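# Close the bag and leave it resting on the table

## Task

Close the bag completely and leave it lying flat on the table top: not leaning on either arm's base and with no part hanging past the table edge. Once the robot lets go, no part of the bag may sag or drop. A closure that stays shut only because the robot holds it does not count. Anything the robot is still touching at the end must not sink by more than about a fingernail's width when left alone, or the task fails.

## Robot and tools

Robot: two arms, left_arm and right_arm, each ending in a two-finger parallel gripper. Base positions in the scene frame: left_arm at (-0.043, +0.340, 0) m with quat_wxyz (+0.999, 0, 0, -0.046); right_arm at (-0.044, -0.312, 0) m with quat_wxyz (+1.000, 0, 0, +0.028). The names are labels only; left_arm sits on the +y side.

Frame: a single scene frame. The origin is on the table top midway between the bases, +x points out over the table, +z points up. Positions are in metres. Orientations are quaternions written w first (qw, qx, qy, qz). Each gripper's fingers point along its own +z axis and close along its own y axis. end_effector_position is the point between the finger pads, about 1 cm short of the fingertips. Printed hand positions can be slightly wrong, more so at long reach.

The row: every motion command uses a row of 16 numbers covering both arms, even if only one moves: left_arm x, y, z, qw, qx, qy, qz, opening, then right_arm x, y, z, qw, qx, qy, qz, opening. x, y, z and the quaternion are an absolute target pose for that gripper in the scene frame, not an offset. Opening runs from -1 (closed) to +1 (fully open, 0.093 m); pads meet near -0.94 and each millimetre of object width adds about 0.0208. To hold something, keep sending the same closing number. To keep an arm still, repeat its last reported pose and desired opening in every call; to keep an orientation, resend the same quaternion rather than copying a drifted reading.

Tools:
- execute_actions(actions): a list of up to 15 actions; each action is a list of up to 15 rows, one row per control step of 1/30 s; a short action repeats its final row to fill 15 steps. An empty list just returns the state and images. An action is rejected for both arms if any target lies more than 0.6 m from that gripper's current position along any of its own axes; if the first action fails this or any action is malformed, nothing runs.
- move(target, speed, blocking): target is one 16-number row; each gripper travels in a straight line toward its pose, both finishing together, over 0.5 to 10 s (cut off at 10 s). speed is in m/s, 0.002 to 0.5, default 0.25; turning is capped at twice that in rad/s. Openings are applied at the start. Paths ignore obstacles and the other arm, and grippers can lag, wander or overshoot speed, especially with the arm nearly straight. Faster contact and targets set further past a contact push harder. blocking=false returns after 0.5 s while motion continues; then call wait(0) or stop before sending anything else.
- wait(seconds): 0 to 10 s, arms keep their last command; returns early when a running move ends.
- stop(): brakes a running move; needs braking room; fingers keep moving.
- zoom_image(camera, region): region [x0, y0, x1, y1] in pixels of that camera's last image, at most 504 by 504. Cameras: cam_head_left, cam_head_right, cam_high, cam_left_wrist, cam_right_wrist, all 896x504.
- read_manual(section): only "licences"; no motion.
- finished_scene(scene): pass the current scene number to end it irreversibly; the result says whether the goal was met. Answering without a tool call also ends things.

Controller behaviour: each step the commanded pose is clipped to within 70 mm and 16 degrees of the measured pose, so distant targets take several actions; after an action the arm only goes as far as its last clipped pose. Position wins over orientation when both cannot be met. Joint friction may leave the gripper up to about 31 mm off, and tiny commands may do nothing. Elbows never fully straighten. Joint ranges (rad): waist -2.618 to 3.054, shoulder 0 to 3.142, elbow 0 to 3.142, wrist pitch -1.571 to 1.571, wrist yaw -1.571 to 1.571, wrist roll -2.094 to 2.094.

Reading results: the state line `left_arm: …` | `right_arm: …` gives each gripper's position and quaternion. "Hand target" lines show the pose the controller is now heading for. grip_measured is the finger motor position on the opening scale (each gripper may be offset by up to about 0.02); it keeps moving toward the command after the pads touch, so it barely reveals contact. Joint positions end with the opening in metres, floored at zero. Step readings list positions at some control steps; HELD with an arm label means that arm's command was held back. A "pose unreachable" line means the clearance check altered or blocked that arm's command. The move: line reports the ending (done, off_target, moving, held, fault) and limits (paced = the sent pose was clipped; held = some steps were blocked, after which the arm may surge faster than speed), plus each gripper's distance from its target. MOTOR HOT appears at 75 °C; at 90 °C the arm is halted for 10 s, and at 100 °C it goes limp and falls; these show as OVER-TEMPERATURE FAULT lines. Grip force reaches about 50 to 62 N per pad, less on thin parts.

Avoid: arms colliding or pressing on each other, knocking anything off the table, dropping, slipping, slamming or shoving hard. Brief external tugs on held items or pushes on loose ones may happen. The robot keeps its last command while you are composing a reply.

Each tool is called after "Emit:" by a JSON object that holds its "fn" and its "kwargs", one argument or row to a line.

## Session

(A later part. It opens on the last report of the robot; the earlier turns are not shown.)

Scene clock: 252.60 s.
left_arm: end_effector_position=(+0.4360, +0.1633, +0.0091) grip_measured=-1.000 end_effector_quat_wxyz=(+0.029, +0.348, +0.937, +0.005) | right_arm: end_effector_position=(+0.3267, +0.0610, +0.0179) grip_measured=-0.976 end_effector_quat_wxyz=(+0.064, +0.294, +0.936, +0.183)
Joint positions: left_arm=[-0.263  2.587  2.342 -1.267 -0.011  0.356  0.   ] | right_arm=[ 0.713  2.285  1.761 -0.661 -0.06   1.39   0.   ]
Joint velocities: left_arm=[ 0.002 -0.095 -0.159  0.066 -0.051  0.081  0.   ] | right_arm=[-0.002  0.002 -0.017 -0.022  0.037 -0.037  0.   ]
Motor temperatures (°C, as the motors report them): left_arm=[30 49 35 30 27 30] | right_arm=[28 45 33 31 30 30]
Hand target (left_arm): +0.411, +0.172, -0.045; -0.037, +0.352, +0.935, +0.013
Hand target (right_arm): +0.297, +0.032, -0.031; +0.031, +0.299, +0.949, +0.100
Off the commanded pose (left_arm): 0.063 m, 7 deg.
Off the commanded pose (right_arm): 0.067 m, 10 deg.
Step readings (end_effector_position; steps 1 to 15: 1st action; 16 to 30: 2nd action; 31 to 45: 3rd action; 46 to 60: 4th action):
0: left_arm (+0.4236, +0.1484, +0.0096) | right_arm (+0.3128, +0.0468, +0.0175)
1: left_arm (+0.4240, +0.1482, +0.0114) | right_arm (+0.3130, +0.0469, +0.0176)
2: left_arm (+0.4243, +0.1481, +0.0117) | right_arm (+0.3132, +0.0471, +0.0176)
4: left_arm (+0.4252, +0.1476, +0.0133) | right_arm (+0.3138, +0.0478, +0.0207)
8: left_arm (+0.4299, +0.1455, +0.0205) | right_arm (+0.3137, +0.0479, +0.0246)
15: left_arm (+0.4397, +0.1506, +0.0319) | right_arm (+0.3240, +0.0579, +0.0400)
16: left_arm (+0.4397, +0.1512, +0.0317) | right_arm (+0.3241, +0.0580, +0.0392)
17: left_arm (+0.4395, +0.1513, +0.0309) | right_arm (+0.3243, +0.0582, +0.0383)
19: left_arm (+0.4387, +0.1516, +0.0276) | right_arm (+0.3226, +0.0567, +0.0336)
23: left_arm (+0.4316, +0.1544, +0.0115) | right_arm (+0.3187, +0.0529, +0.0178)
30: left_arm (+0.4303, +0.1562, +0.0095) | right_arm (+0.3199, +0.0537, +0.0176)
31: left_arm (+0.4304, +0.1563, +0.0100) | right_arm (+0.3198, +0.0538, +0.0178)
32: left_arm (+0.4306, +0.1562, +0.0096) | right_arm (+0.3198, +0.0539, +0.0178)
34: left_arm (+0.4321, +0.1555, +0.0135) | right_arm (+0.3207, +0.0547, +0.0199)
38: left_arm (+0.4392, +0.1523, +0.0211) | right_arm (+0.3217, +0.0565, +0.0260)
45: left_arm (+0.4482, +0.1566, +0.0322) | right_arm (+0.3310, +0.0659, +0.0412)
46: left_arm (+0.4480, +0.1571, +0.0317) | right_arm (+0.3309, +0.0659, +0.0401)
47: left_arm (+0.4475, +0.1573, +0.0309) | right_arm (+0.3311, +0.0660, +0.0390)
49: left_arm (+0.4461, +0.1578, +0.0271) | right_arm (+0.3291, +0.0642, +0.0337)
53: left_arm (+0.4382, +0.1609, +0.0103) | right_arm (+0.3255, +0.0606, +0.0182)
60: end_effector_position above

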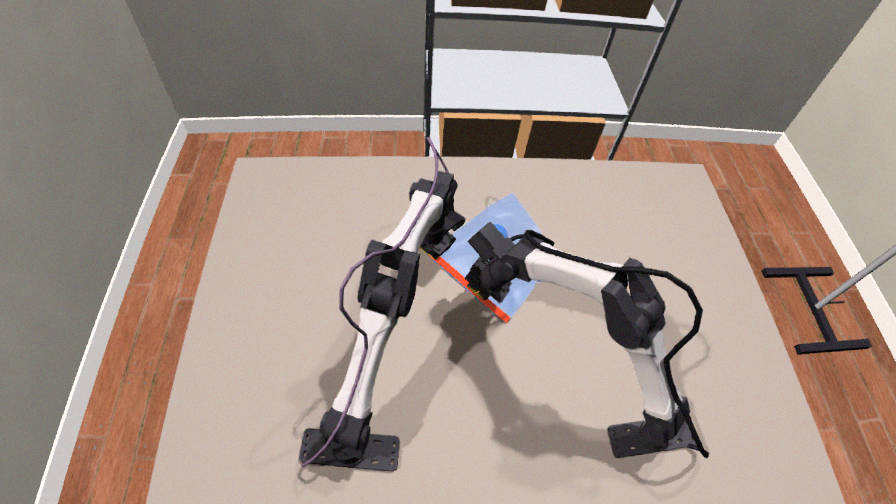

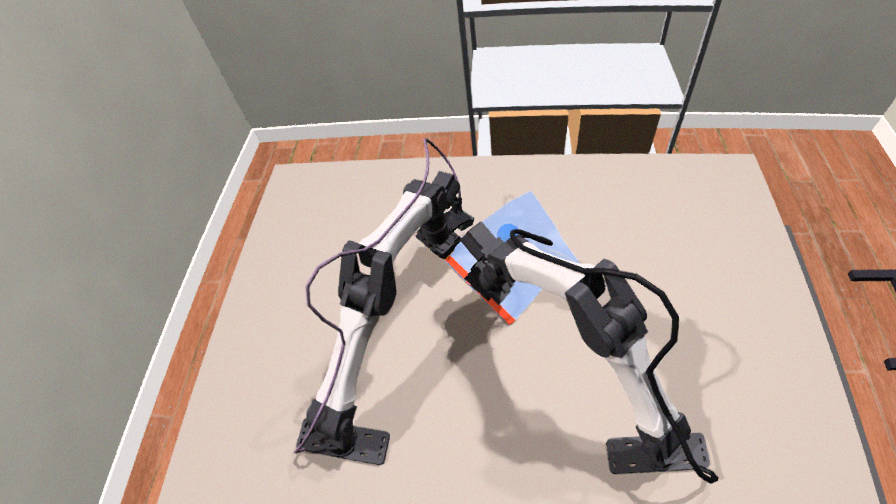

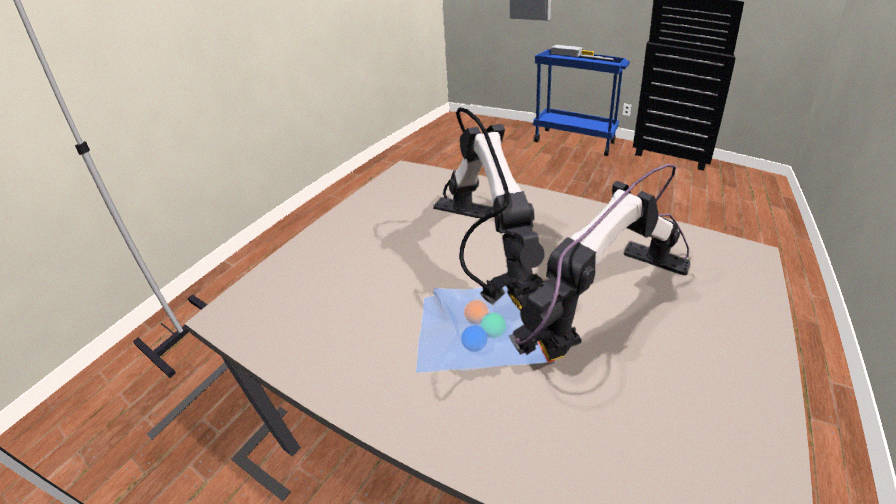

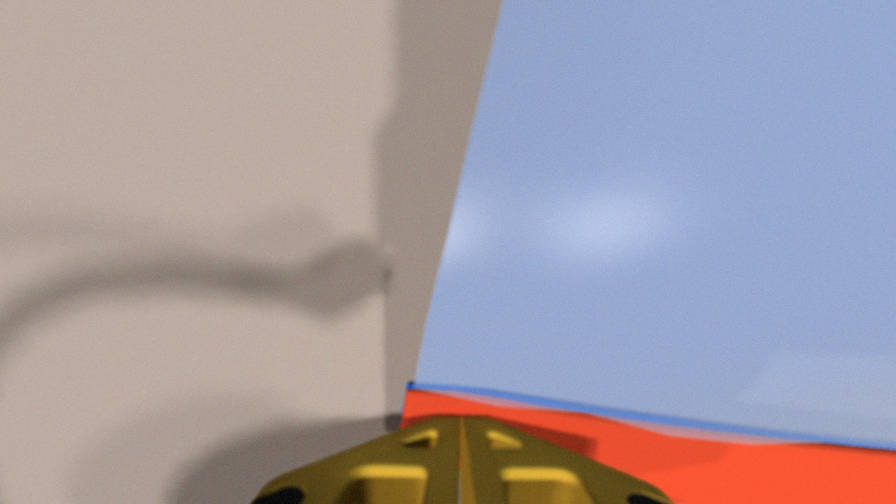

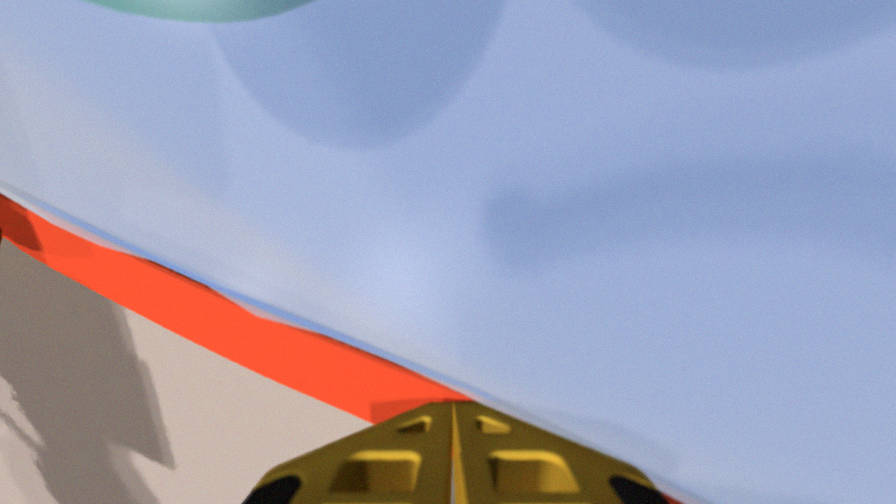

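Emit:
{"fn": "execute_actions", "kwargs": {
  "actions": [
    [[0.4286,0.1649,-0.02,-0.01,0.3509,0.9361,0.004,-1,0.3108,0.0472,-0.015,0.043,0.2975,0.944,0.135,-1],[0.4286,0.1649,-0.02,-0.01,0.3509,0.9361,0.004,-1,0.3108,0.0472,-0.015,0.043,0.2975,0.944,0.135,-1],[0.434,0.163,0.0,0.005,0.3509,0.9361,-0.002,-1,0.3214,0.0578,0.008,0.05,0.2965,0.941,0.155,-1],[0.434,0.163,0.0,0.005,0.3509,0.9361,-0.002,-1,0.3214,0.0578,0.008,0.05,0.2965,0.941,0.155,-1],[0.436,0.163,0.015,0.015,0.3509,0.9363,-0.005,-1,0.3285,0.0649,0.025,0.058,0.295,0.936,0.185,-1],[0.436,0.163,0.025,0.015,0.3509,0.9363,-0.005,-1,0.3285,0.0649,0.035,0.058,0.295,0.936,0.185,-1],[0.434,0.162,0.035,0.015,0.3509,0.9363,-0.005,-1,0.325,0.061,0.045,0.058,0.295,0.936,0.185,-1],[0.43,0.16,0.045,0.015,0.3509,0.9363,-0.005,-1,0.32,0.056,0.055,0.058,0.295,0.936,0.185,-1]]
  ]
}}

Emit:
{"fn": "move", "kwargs": {
  "target": [0.385,0.135,0.085,0.0,0.4,0.9165,0.0,-1,0.255,0.005,0.085,0.0,0.4,0.9165,0.0,-1],
  "speed": 0.15
}}

Scene clock: 254.93 s.
left_arm: end_effector_position=(+0.4393, +0.1606, +0.0478) grip_measured=-1.000 end_effector_quat_wxyz=(+0.037, +0.349, +0.936, +0.001) | right_arm: end_effector_position=(+0.3222, +0.0576, +0.0498) grip_measured=-0.976 end_effector_quat_wxyz=(+0.064, +0.294, +0.935, +0.186)
Joint positions: left_arm=[-0.263  2.615  2.548 -1.429 -0.002  0.358  0.   ] | right_arm=[ 0.713  2.225  1.788 -0.741 -0.064  1.39   0.   ]
Joint velocities: left_arm=[ 0.012 -0.017  0.105 -0.256 -0.037 -0.007  0.   ] | right_arm=[ 0.002 -0.046  0.002 -0.081 -0.066  0.007  0.   ]
Motor temperatures (°C, as the motors report them): left_arm=[30 49 35 30 27 30] | right_arm=[28 46 33 31 30 30]
Hand target (left_arm): +0.431, +0.160, +0.046; +0.017, +0.351, +0.936, -0.005
Hand target (right_arm): +0.320, +0.056, +0.055; +0.058, +0.295, +0.936, +0.185
Off the commanded pose (left_arm): 0.010 m, 3 deg.
Off the commanded pose (right_arm): 0.006 m, 1 deg.
Step readings (end_effector_position):
0: left_arm (+0.4367, +0.1632, +0.0096) | right_arm (+0.3267, +0.0610, +0.0179)
1: left_arm (+0.4372, +0.1630, +0.0117) | right_arm (+0.3268, +0.0612, +0.0180)
2: left_arm (+0.4380, +0.1627, +0.0118) | right_arm (+0.3270, +0.0613, +0.0180)
4: left_arm (+0.4390, +0.1621, +0.0133) | right_arm (+0.3278, +0.0622, +0.0214)
8: left_arm (+0.4397, +0.1610, +0.0240) | right_arm (+0.3259, +0.0609, +0.0265)
15: end_effector_position above

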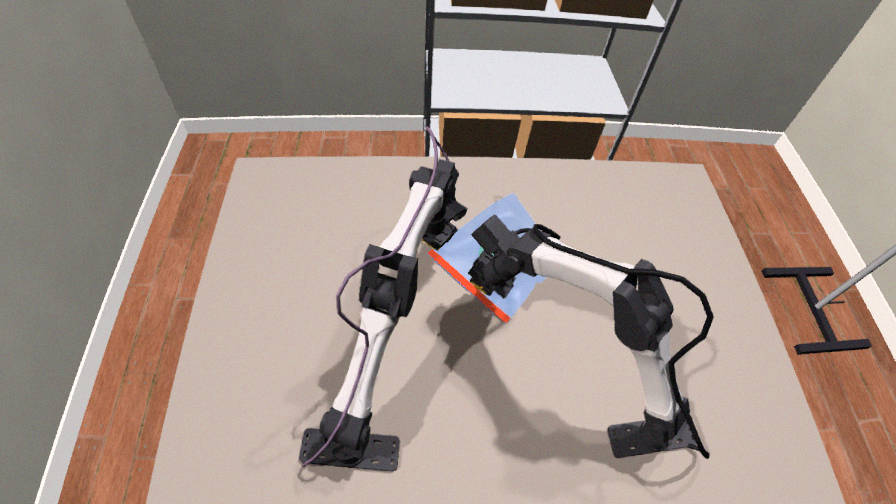

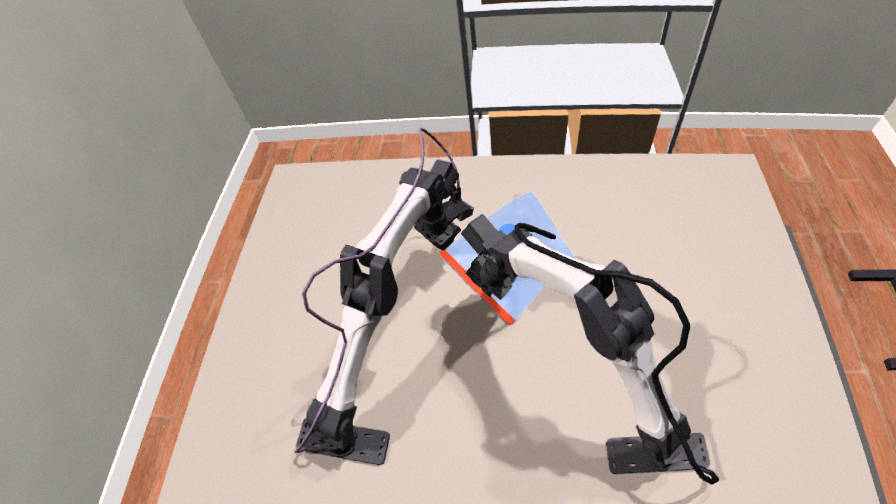

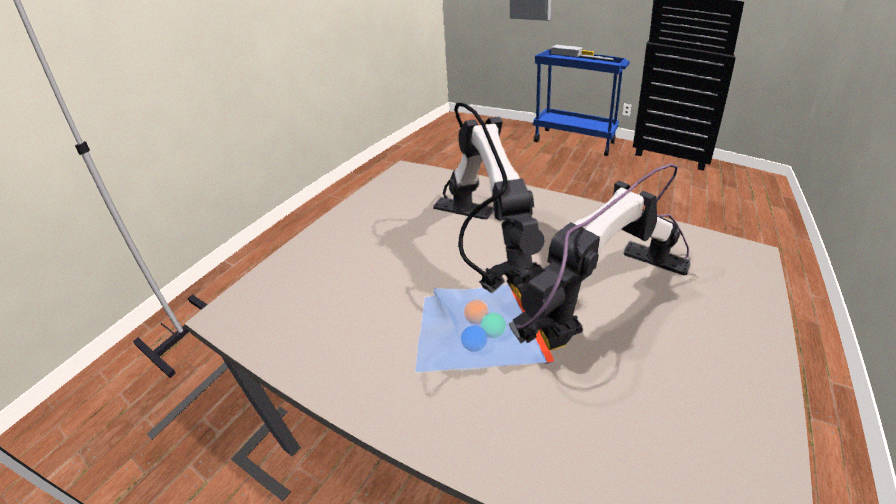

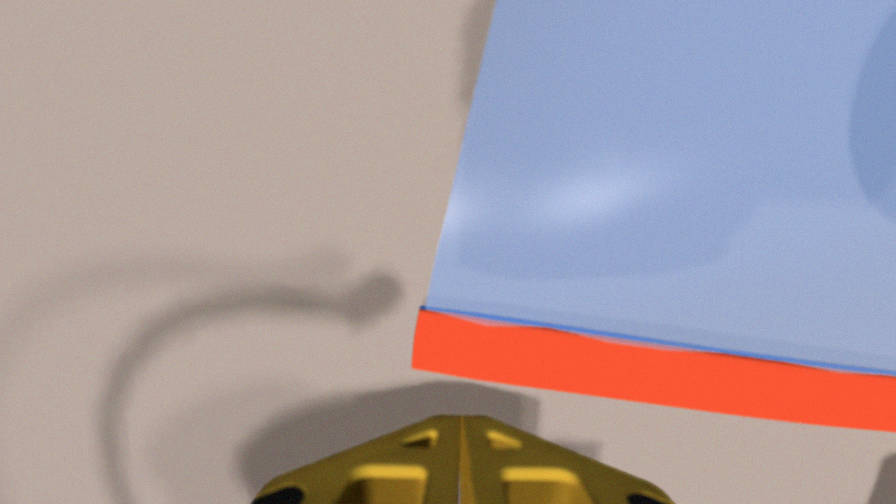

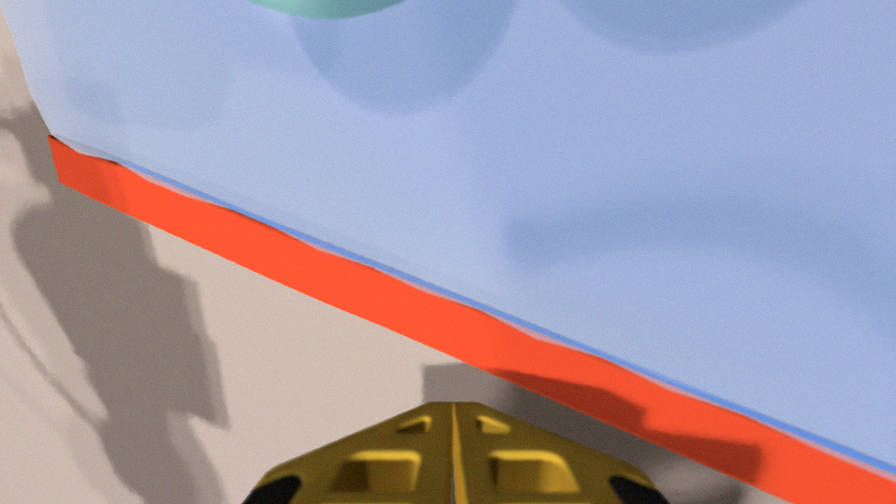

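Scene clock: 256.97 s.
left_arm: end_effector_position=(+0.3953, +0.1339, +0.0903) grip_measured=-1.000 end_effector_quat_wxyz=(+0.019, +0.394, +0.919, +0.001) | right_arm: end_effector_position=(+0.2554, +0.0010, +0.0836) grip_measured=-0.976 end_effector_quat_wxyz=(-0.005, +0.402, +0.916, +0.003)
Joint positions: left_arm=[-0.347  2.49   2.486 -1.528 -0.002  0.371  0.   ] | right_arm=[ 0.747  2.225  1.997 -1.34  -0.012  1.63   0.   ]
Joint velocities: left_arm=[ 0.012  0.002 -0.007 -0.051 -0.007  0.051  0.   ] | right_arm=[ 0.002  0.002  0.012 -0.051 -0.095 -0.007  0.   ]
Motor temperatures (°C, as the motors report them): left_arm=[30 50 35 30 27 30] | right_arm=[28 47 33 31 30 30]
Hand target (left_arm): +0.386, +0.135, +0.086; +0.000, +0.400, +0.916, +0.001
Hand target (right_arm): +0.256, +0.004, +0.084; -0.001, +0.401, +0.916, +0.001
Off the commanded pose (left_arm): 0.012 m, 2 deg.
Off the commanded pose (right_arm): 0.004 m, 1 deg.
move: off_target (left_arm)

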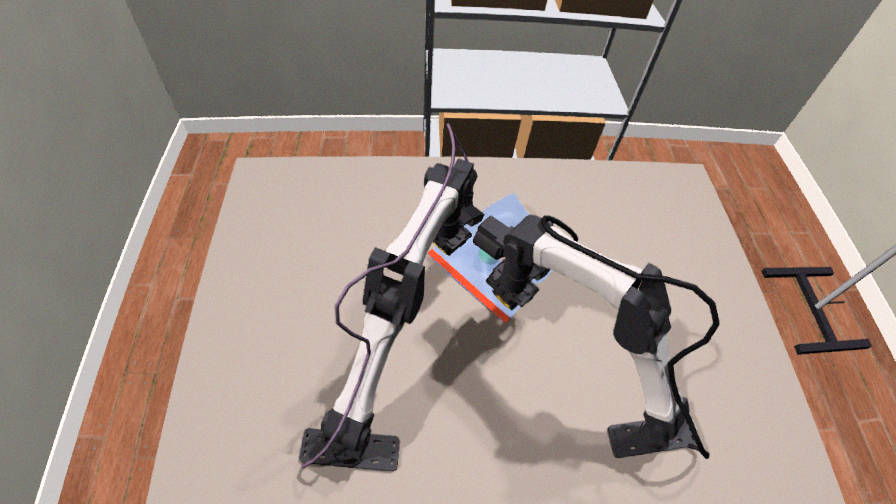

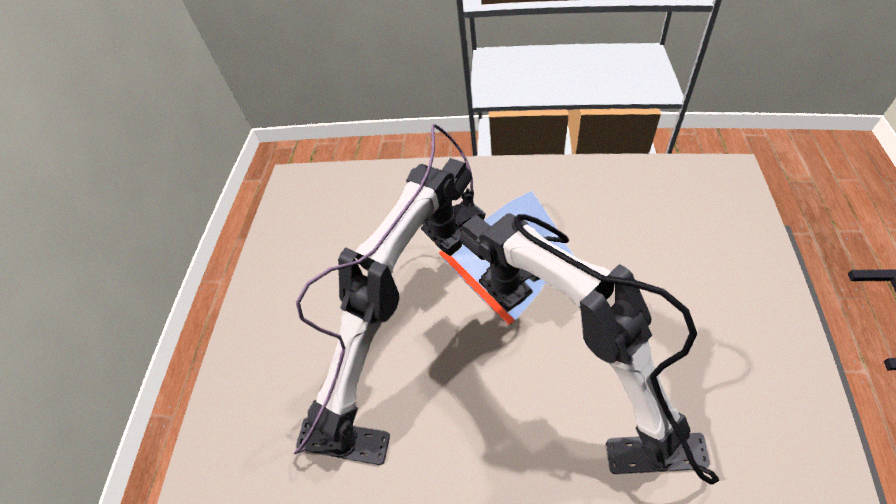

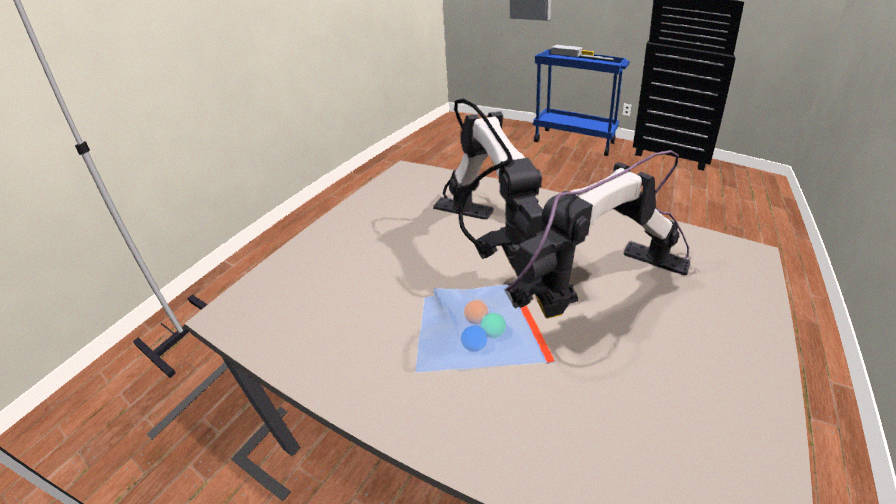

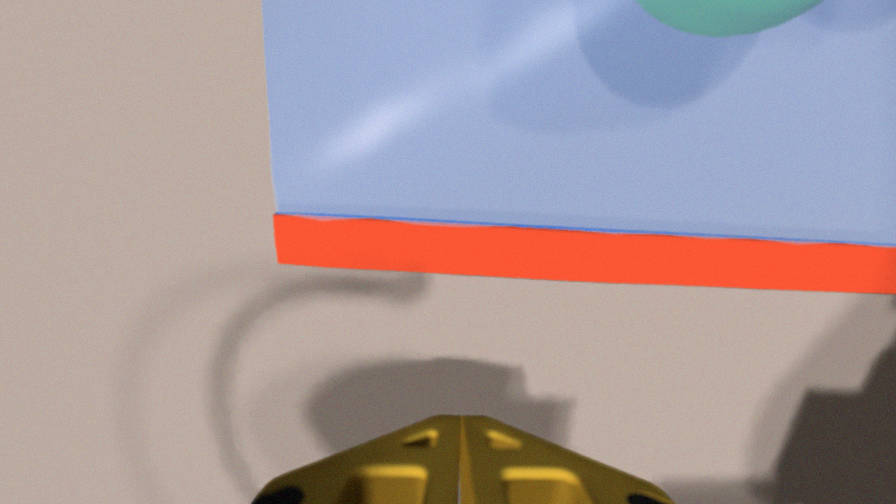

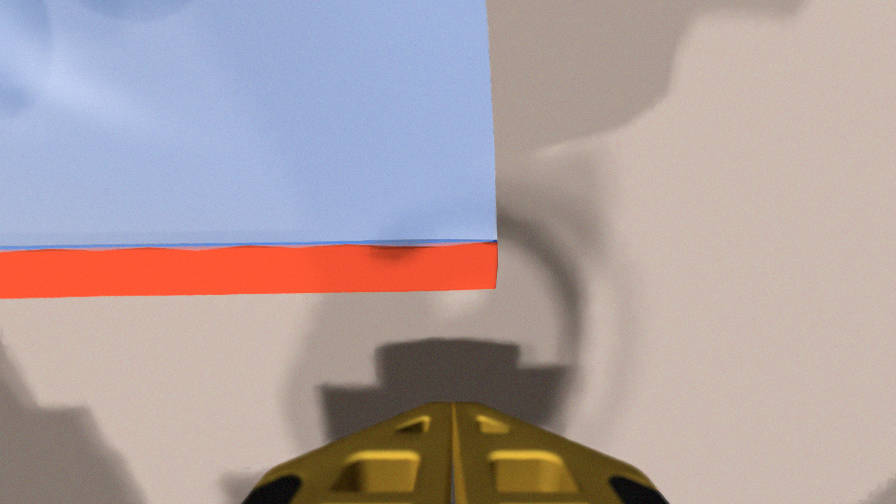

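The strip looks uniformly thin now. Let me check the head zoom.

Emit:
{"fn": "zoom_image", "kwargs": {
  "camera": "cam_head_left",
  "region": [420, 240, 530, 330]
}}

Emit:
{"fn": "zoom_image", "kwargs": {
  "camera": "cam_right_wrist",
  "region": [0, 200, 504, 320]
}}

Emit:
{"fn": "zoom_image", "kwargs": {
  "camera": "cam_left_wrist",
  "region": [392, 190, 896, 310]
}}

Region (420, 240, 530, 330) of cam_head_left's 896x504 image, scaled by 4.582, with more detail than that image has; it fills the top 412 rows of this view, and the rest is white.

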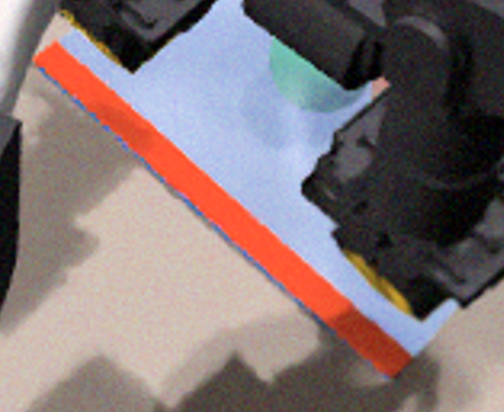

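Region (0, 200, 504, 320) of cam_right_wrist's 896x504 image, scaled by 1.000; it fills the top 120 rows of this view, and the rest is white.

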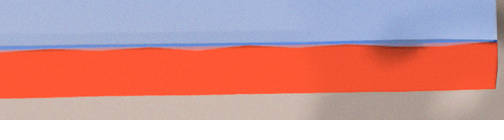

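Region (392, 190, 896, 310) of cam_left_wrist's 896x504 image, scaled by 1.000; it fills the top 120 rows of this view, and the rest is white.

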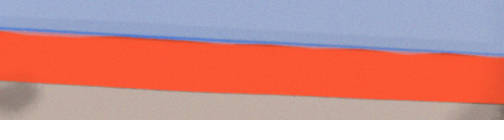

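Emit:
{"fn": "move", "kwargs": {
  "target": [0.255,0.18,0.055,0.5872,0.3115,0.6998,-0.2614,-1,0.24,-0.09,0.12,0.0,0.4,0.9165,0.0,-1],
  "speed": 0.4
}}

Scene clock: 263.37 s.
left_arm: end_effector_position=(+0.2644, +0.1760, +0.0644) grip_measured=-1.000 end_effector_quat_wxyz=(+0.593, +0.312, +0.698, -0.252) | right_arm: end_effector_position=(+0.2436, -0.0829, +0.1198) grip_measured=-0.976 end_effector_quat_wxyz=(-0.001, +0.399, +0.917, +0.006)
Joint positions: left_arm=[-0.119  1.937  0.176  1.554  0.602  0.137  0.   ] | right_arm=[ 0.613  1.934  1.701 -1.33  -0.008  1.492  0.   ]
Joint velocities: left_arm=[-0.002 -0.007 -0.002  0.007 -0.037 -0.081  0.   ] | right_arm=[-0.007 -0.002 -0.002 -0.022 -0.051  0.022  0.   ]
Motor temperatures (°C, as the motors report them): left_arm=[30 51 35 31 27 30] | right_arm=[28 50 34 30 30 30]
Hand target (left_arm): +0.255, +0.178, +0.055; +0.578, +0.308, +0.710, -0.260
Hand target (right_arm): +0.241, -0.090, +0.119; +0.001, +0.400, +0.917, -0.000
Off the commanded pose (left_arm): 0.014 m, 1 deg.
Off the commanded pose (right_arm): 0.008 m, 1 deg.
joint sent to its limit (left arm) — the command would take joint 4 (wrist pitch) past its upper limit, so that joint was sent only as far as its limit.
move: off_target (left_arm)

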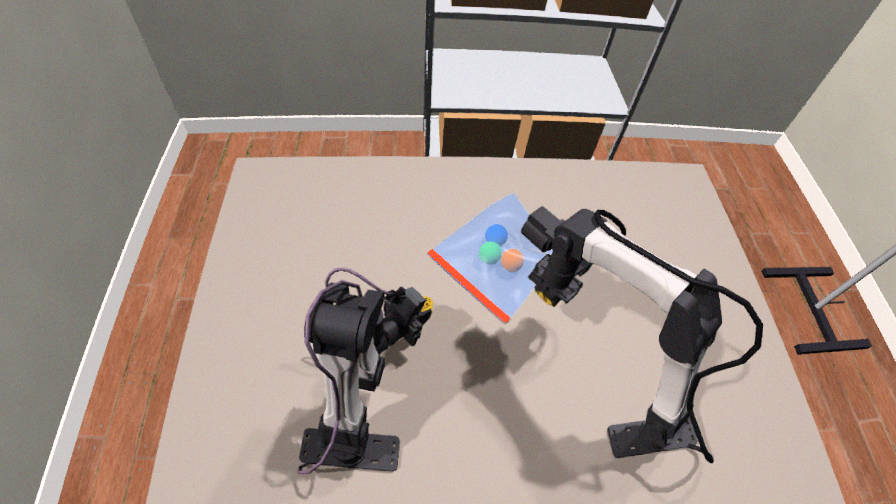

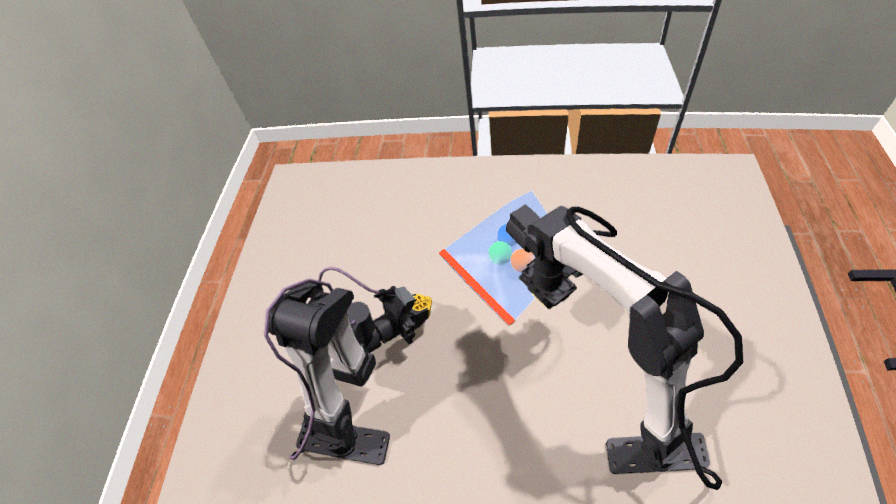

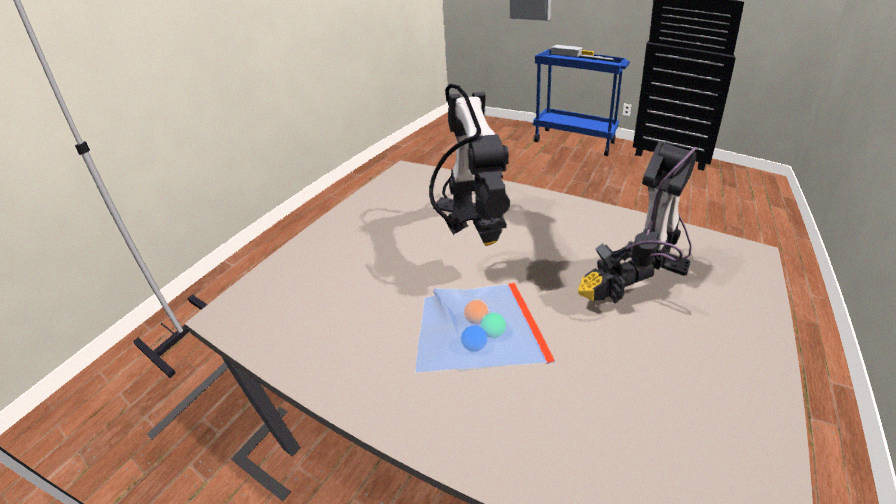

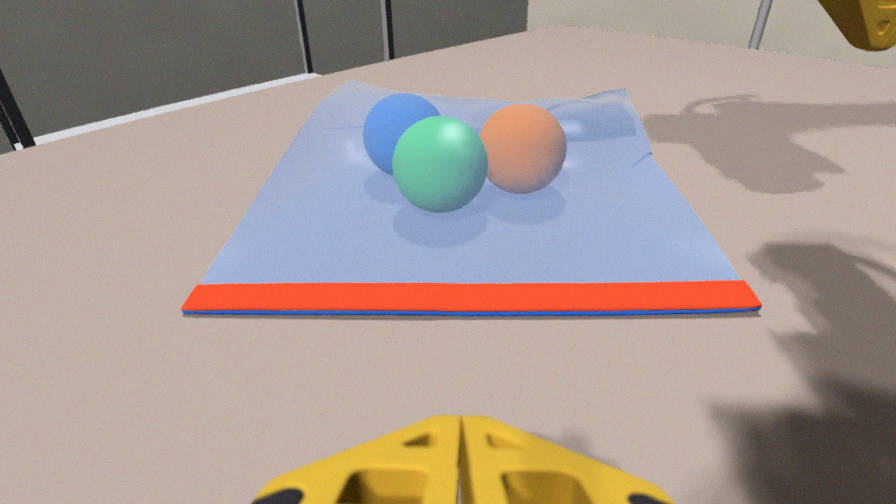

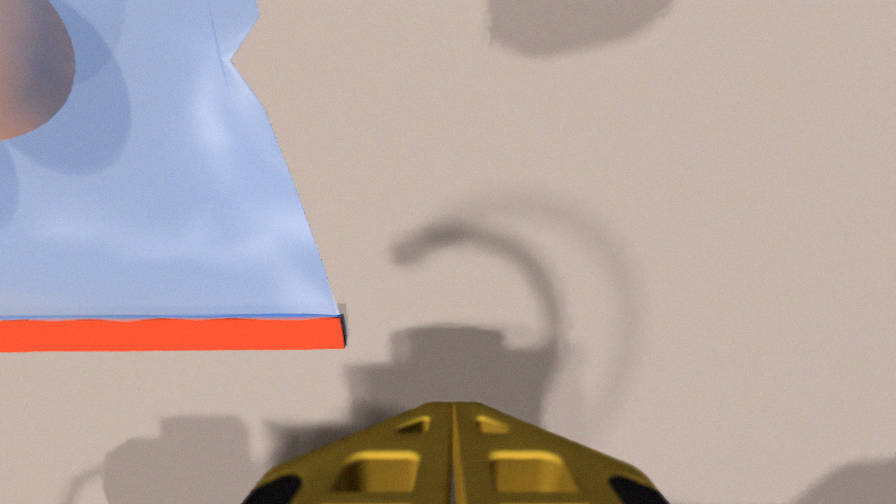

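Emit:
{"fn": "zoom_image", "kwargs": {
  "camera": "cam_left_wrist",
  "region": [170, 270, 480, 330]
}}

Emit:
{"fn": "zoom_image", "kwargs": {
  "camera": "cam_left_wrist",
  "region": [460, 270, 770, 330]
}}

Region (170, 270, 480, 330) of cam_left_wrist's 896x504 image, scaled by 1.626, with more detail than that image has; it fills the top 98 rows of this view, and the rest is white.

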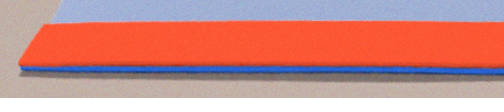

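Region (460, 270, 770, 330) of cam_left_wrist's 896x504 image, scaled by 1.626, with more detail than that image has; it fills the top 98 rows of this view, and the rest is white.

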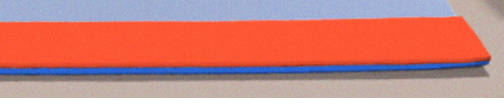

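Emit:
{"fn": "zoom_image", "kwargs": {
  "camera": "cam_left_wrist",
  "region": [400, 295, 560, 325]
}}

Emit:
{"fn": "zoom_image", "kwargs": {
  "camera": "cam_left_wrist",
  "region": [540, 295, 700, 325]
}}

Emit:
{"fn": "zoom_image", "kwargs": {
  "camera": "cam_left_wrist",
  "region": [250, 295, 410, 325]
}}

Region (400, 295, 560, 325) of cam_left_wrist's 896x504 image, scaled by 3.150, with more detail than that image has; it fills the top 94 rows of this view, and the rest is white.

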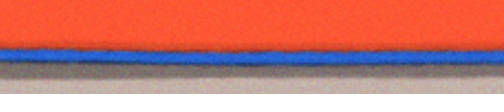

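Region (540, 295, 700, 325) of cam_left_wrist's 896x504 image, scaled by 3.150, with more detail than that image has; it fills the top 94 rows of this view, and the rest is white.

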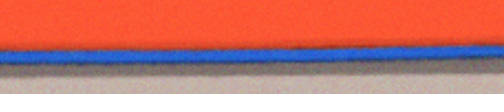

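Region (250, 295, 410, 325) of cam_left_wrist's 896x504 image, scaled by 3.150, with more detail than that image has; it fills the top 94 rows of this view, and the rest is white.

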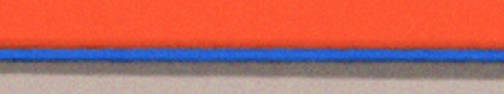

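Emit:
{"fn": "move", "kwargs": {
  "target": [0.2644,0.176,0.0644,0.593,0.312,0.698,-0.252,-1,0.298,0.044,0.03,0.006,0.4,0.9165,0.015,-1],
  "speed": 0.25
}}

Scene clock: 271.33 s.
left_arm: end_effector_position=(+0.2645, +0.1760, +0.0648) grip_measured=-1.000 end_effector_quat_wxyz=(+0.594, +0.312, +0.697, -0.252) | right_arm: end_effector_position=(+0.2957, +0.0438, +0.0324) grip_measured=-0.976 end_effector_quat_wxyz=(+0.003, +0.398, +0.917, +0.018)
Joint positions: left_arm=[-0.119  1.937  0.176  1.556  0.602  0.136  0.   ] | right_arm=[ 0.75   2.499  2.27  -1.306 -0.008  1.625  0.   ]
Joint velocities: left_arm=[-0.012  0.002 -0.002  0.066  0.037 -0.022  0.   ] | right_arm=[-0.012  0.007 -0.002  0.037 -0.037 -0.007  0.   ]
Motor temperatures (°C, as the motors report them): left_arm=[30 49 35 33 27 30] | right_arm=[28 52 34 30 30 30]
Hand target (left_arm): +0.264, +0.176, +0.064; +0.593, +0.312, +0.698, -0.252
Hand target (right_arm): +0.297, +0.045, +0.031; +0.005, +0.400, +0.916, +0.015
Off the commanded pose (left_arm): 0.000 m, 0 deg.
Off the commanded pose (right_arm): 0.003 m, 1 deg.
move: done

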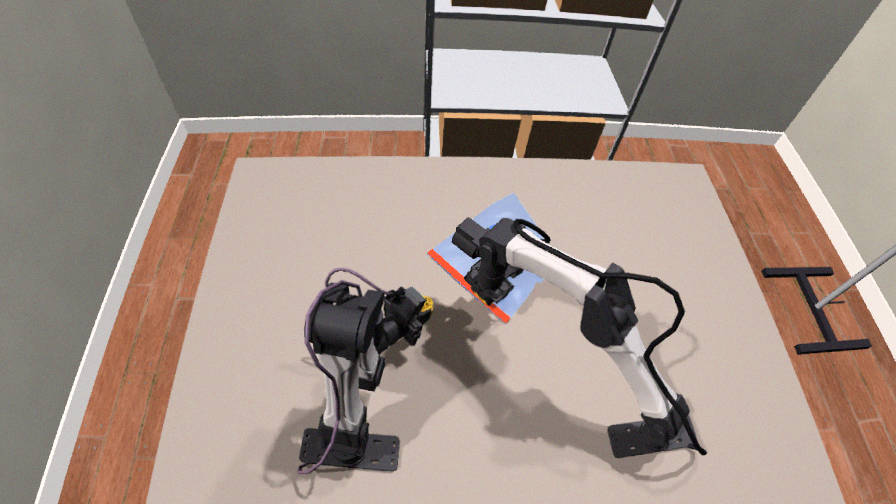

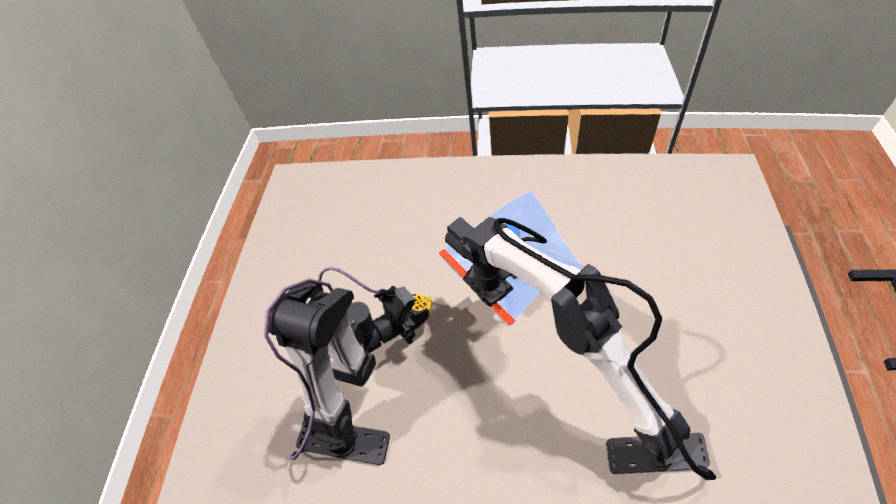

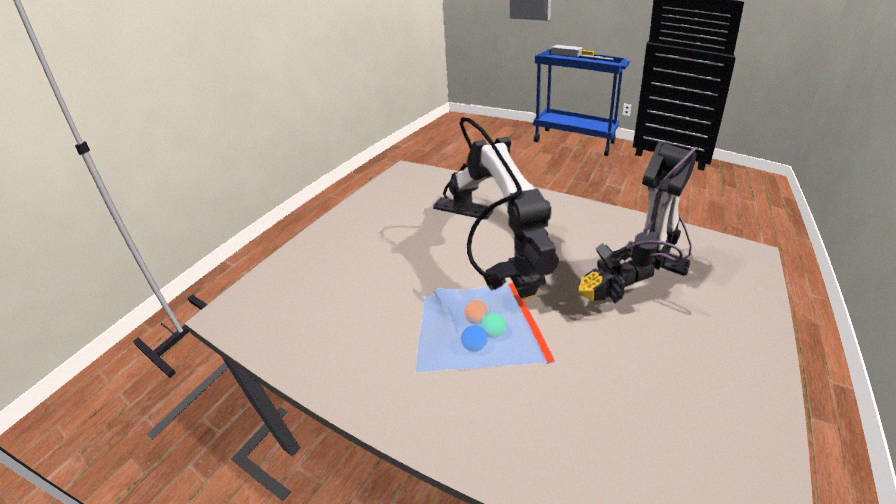

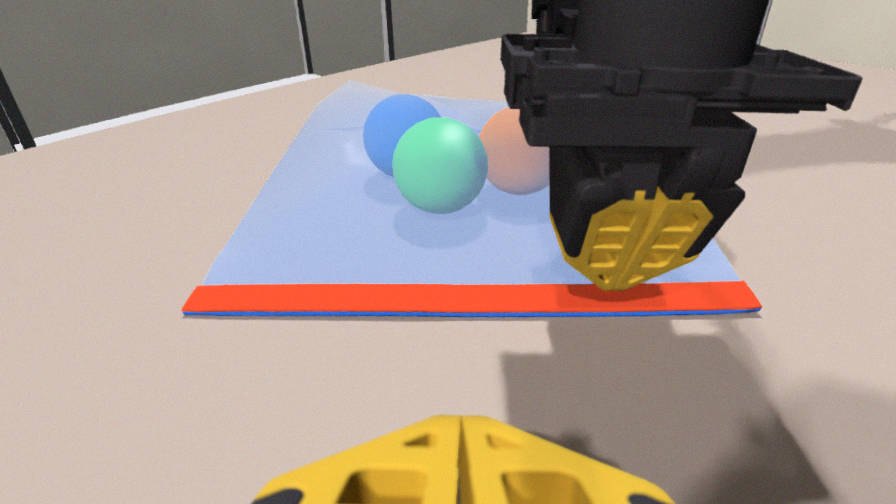

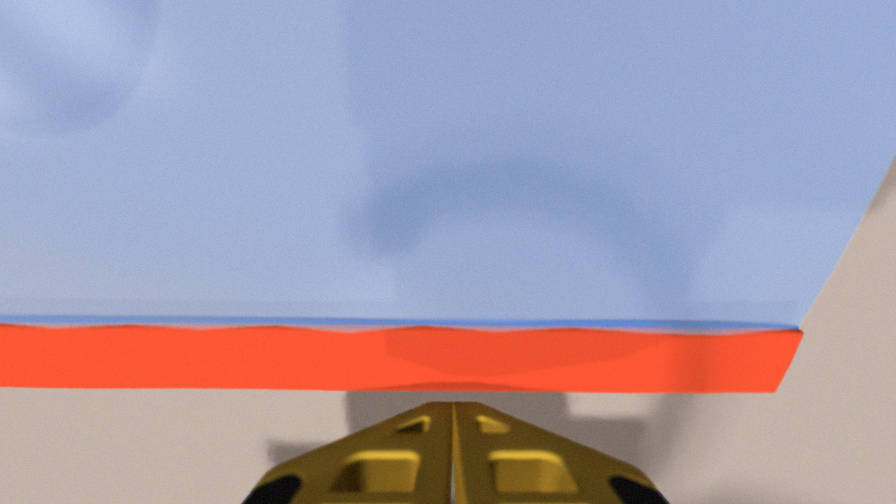

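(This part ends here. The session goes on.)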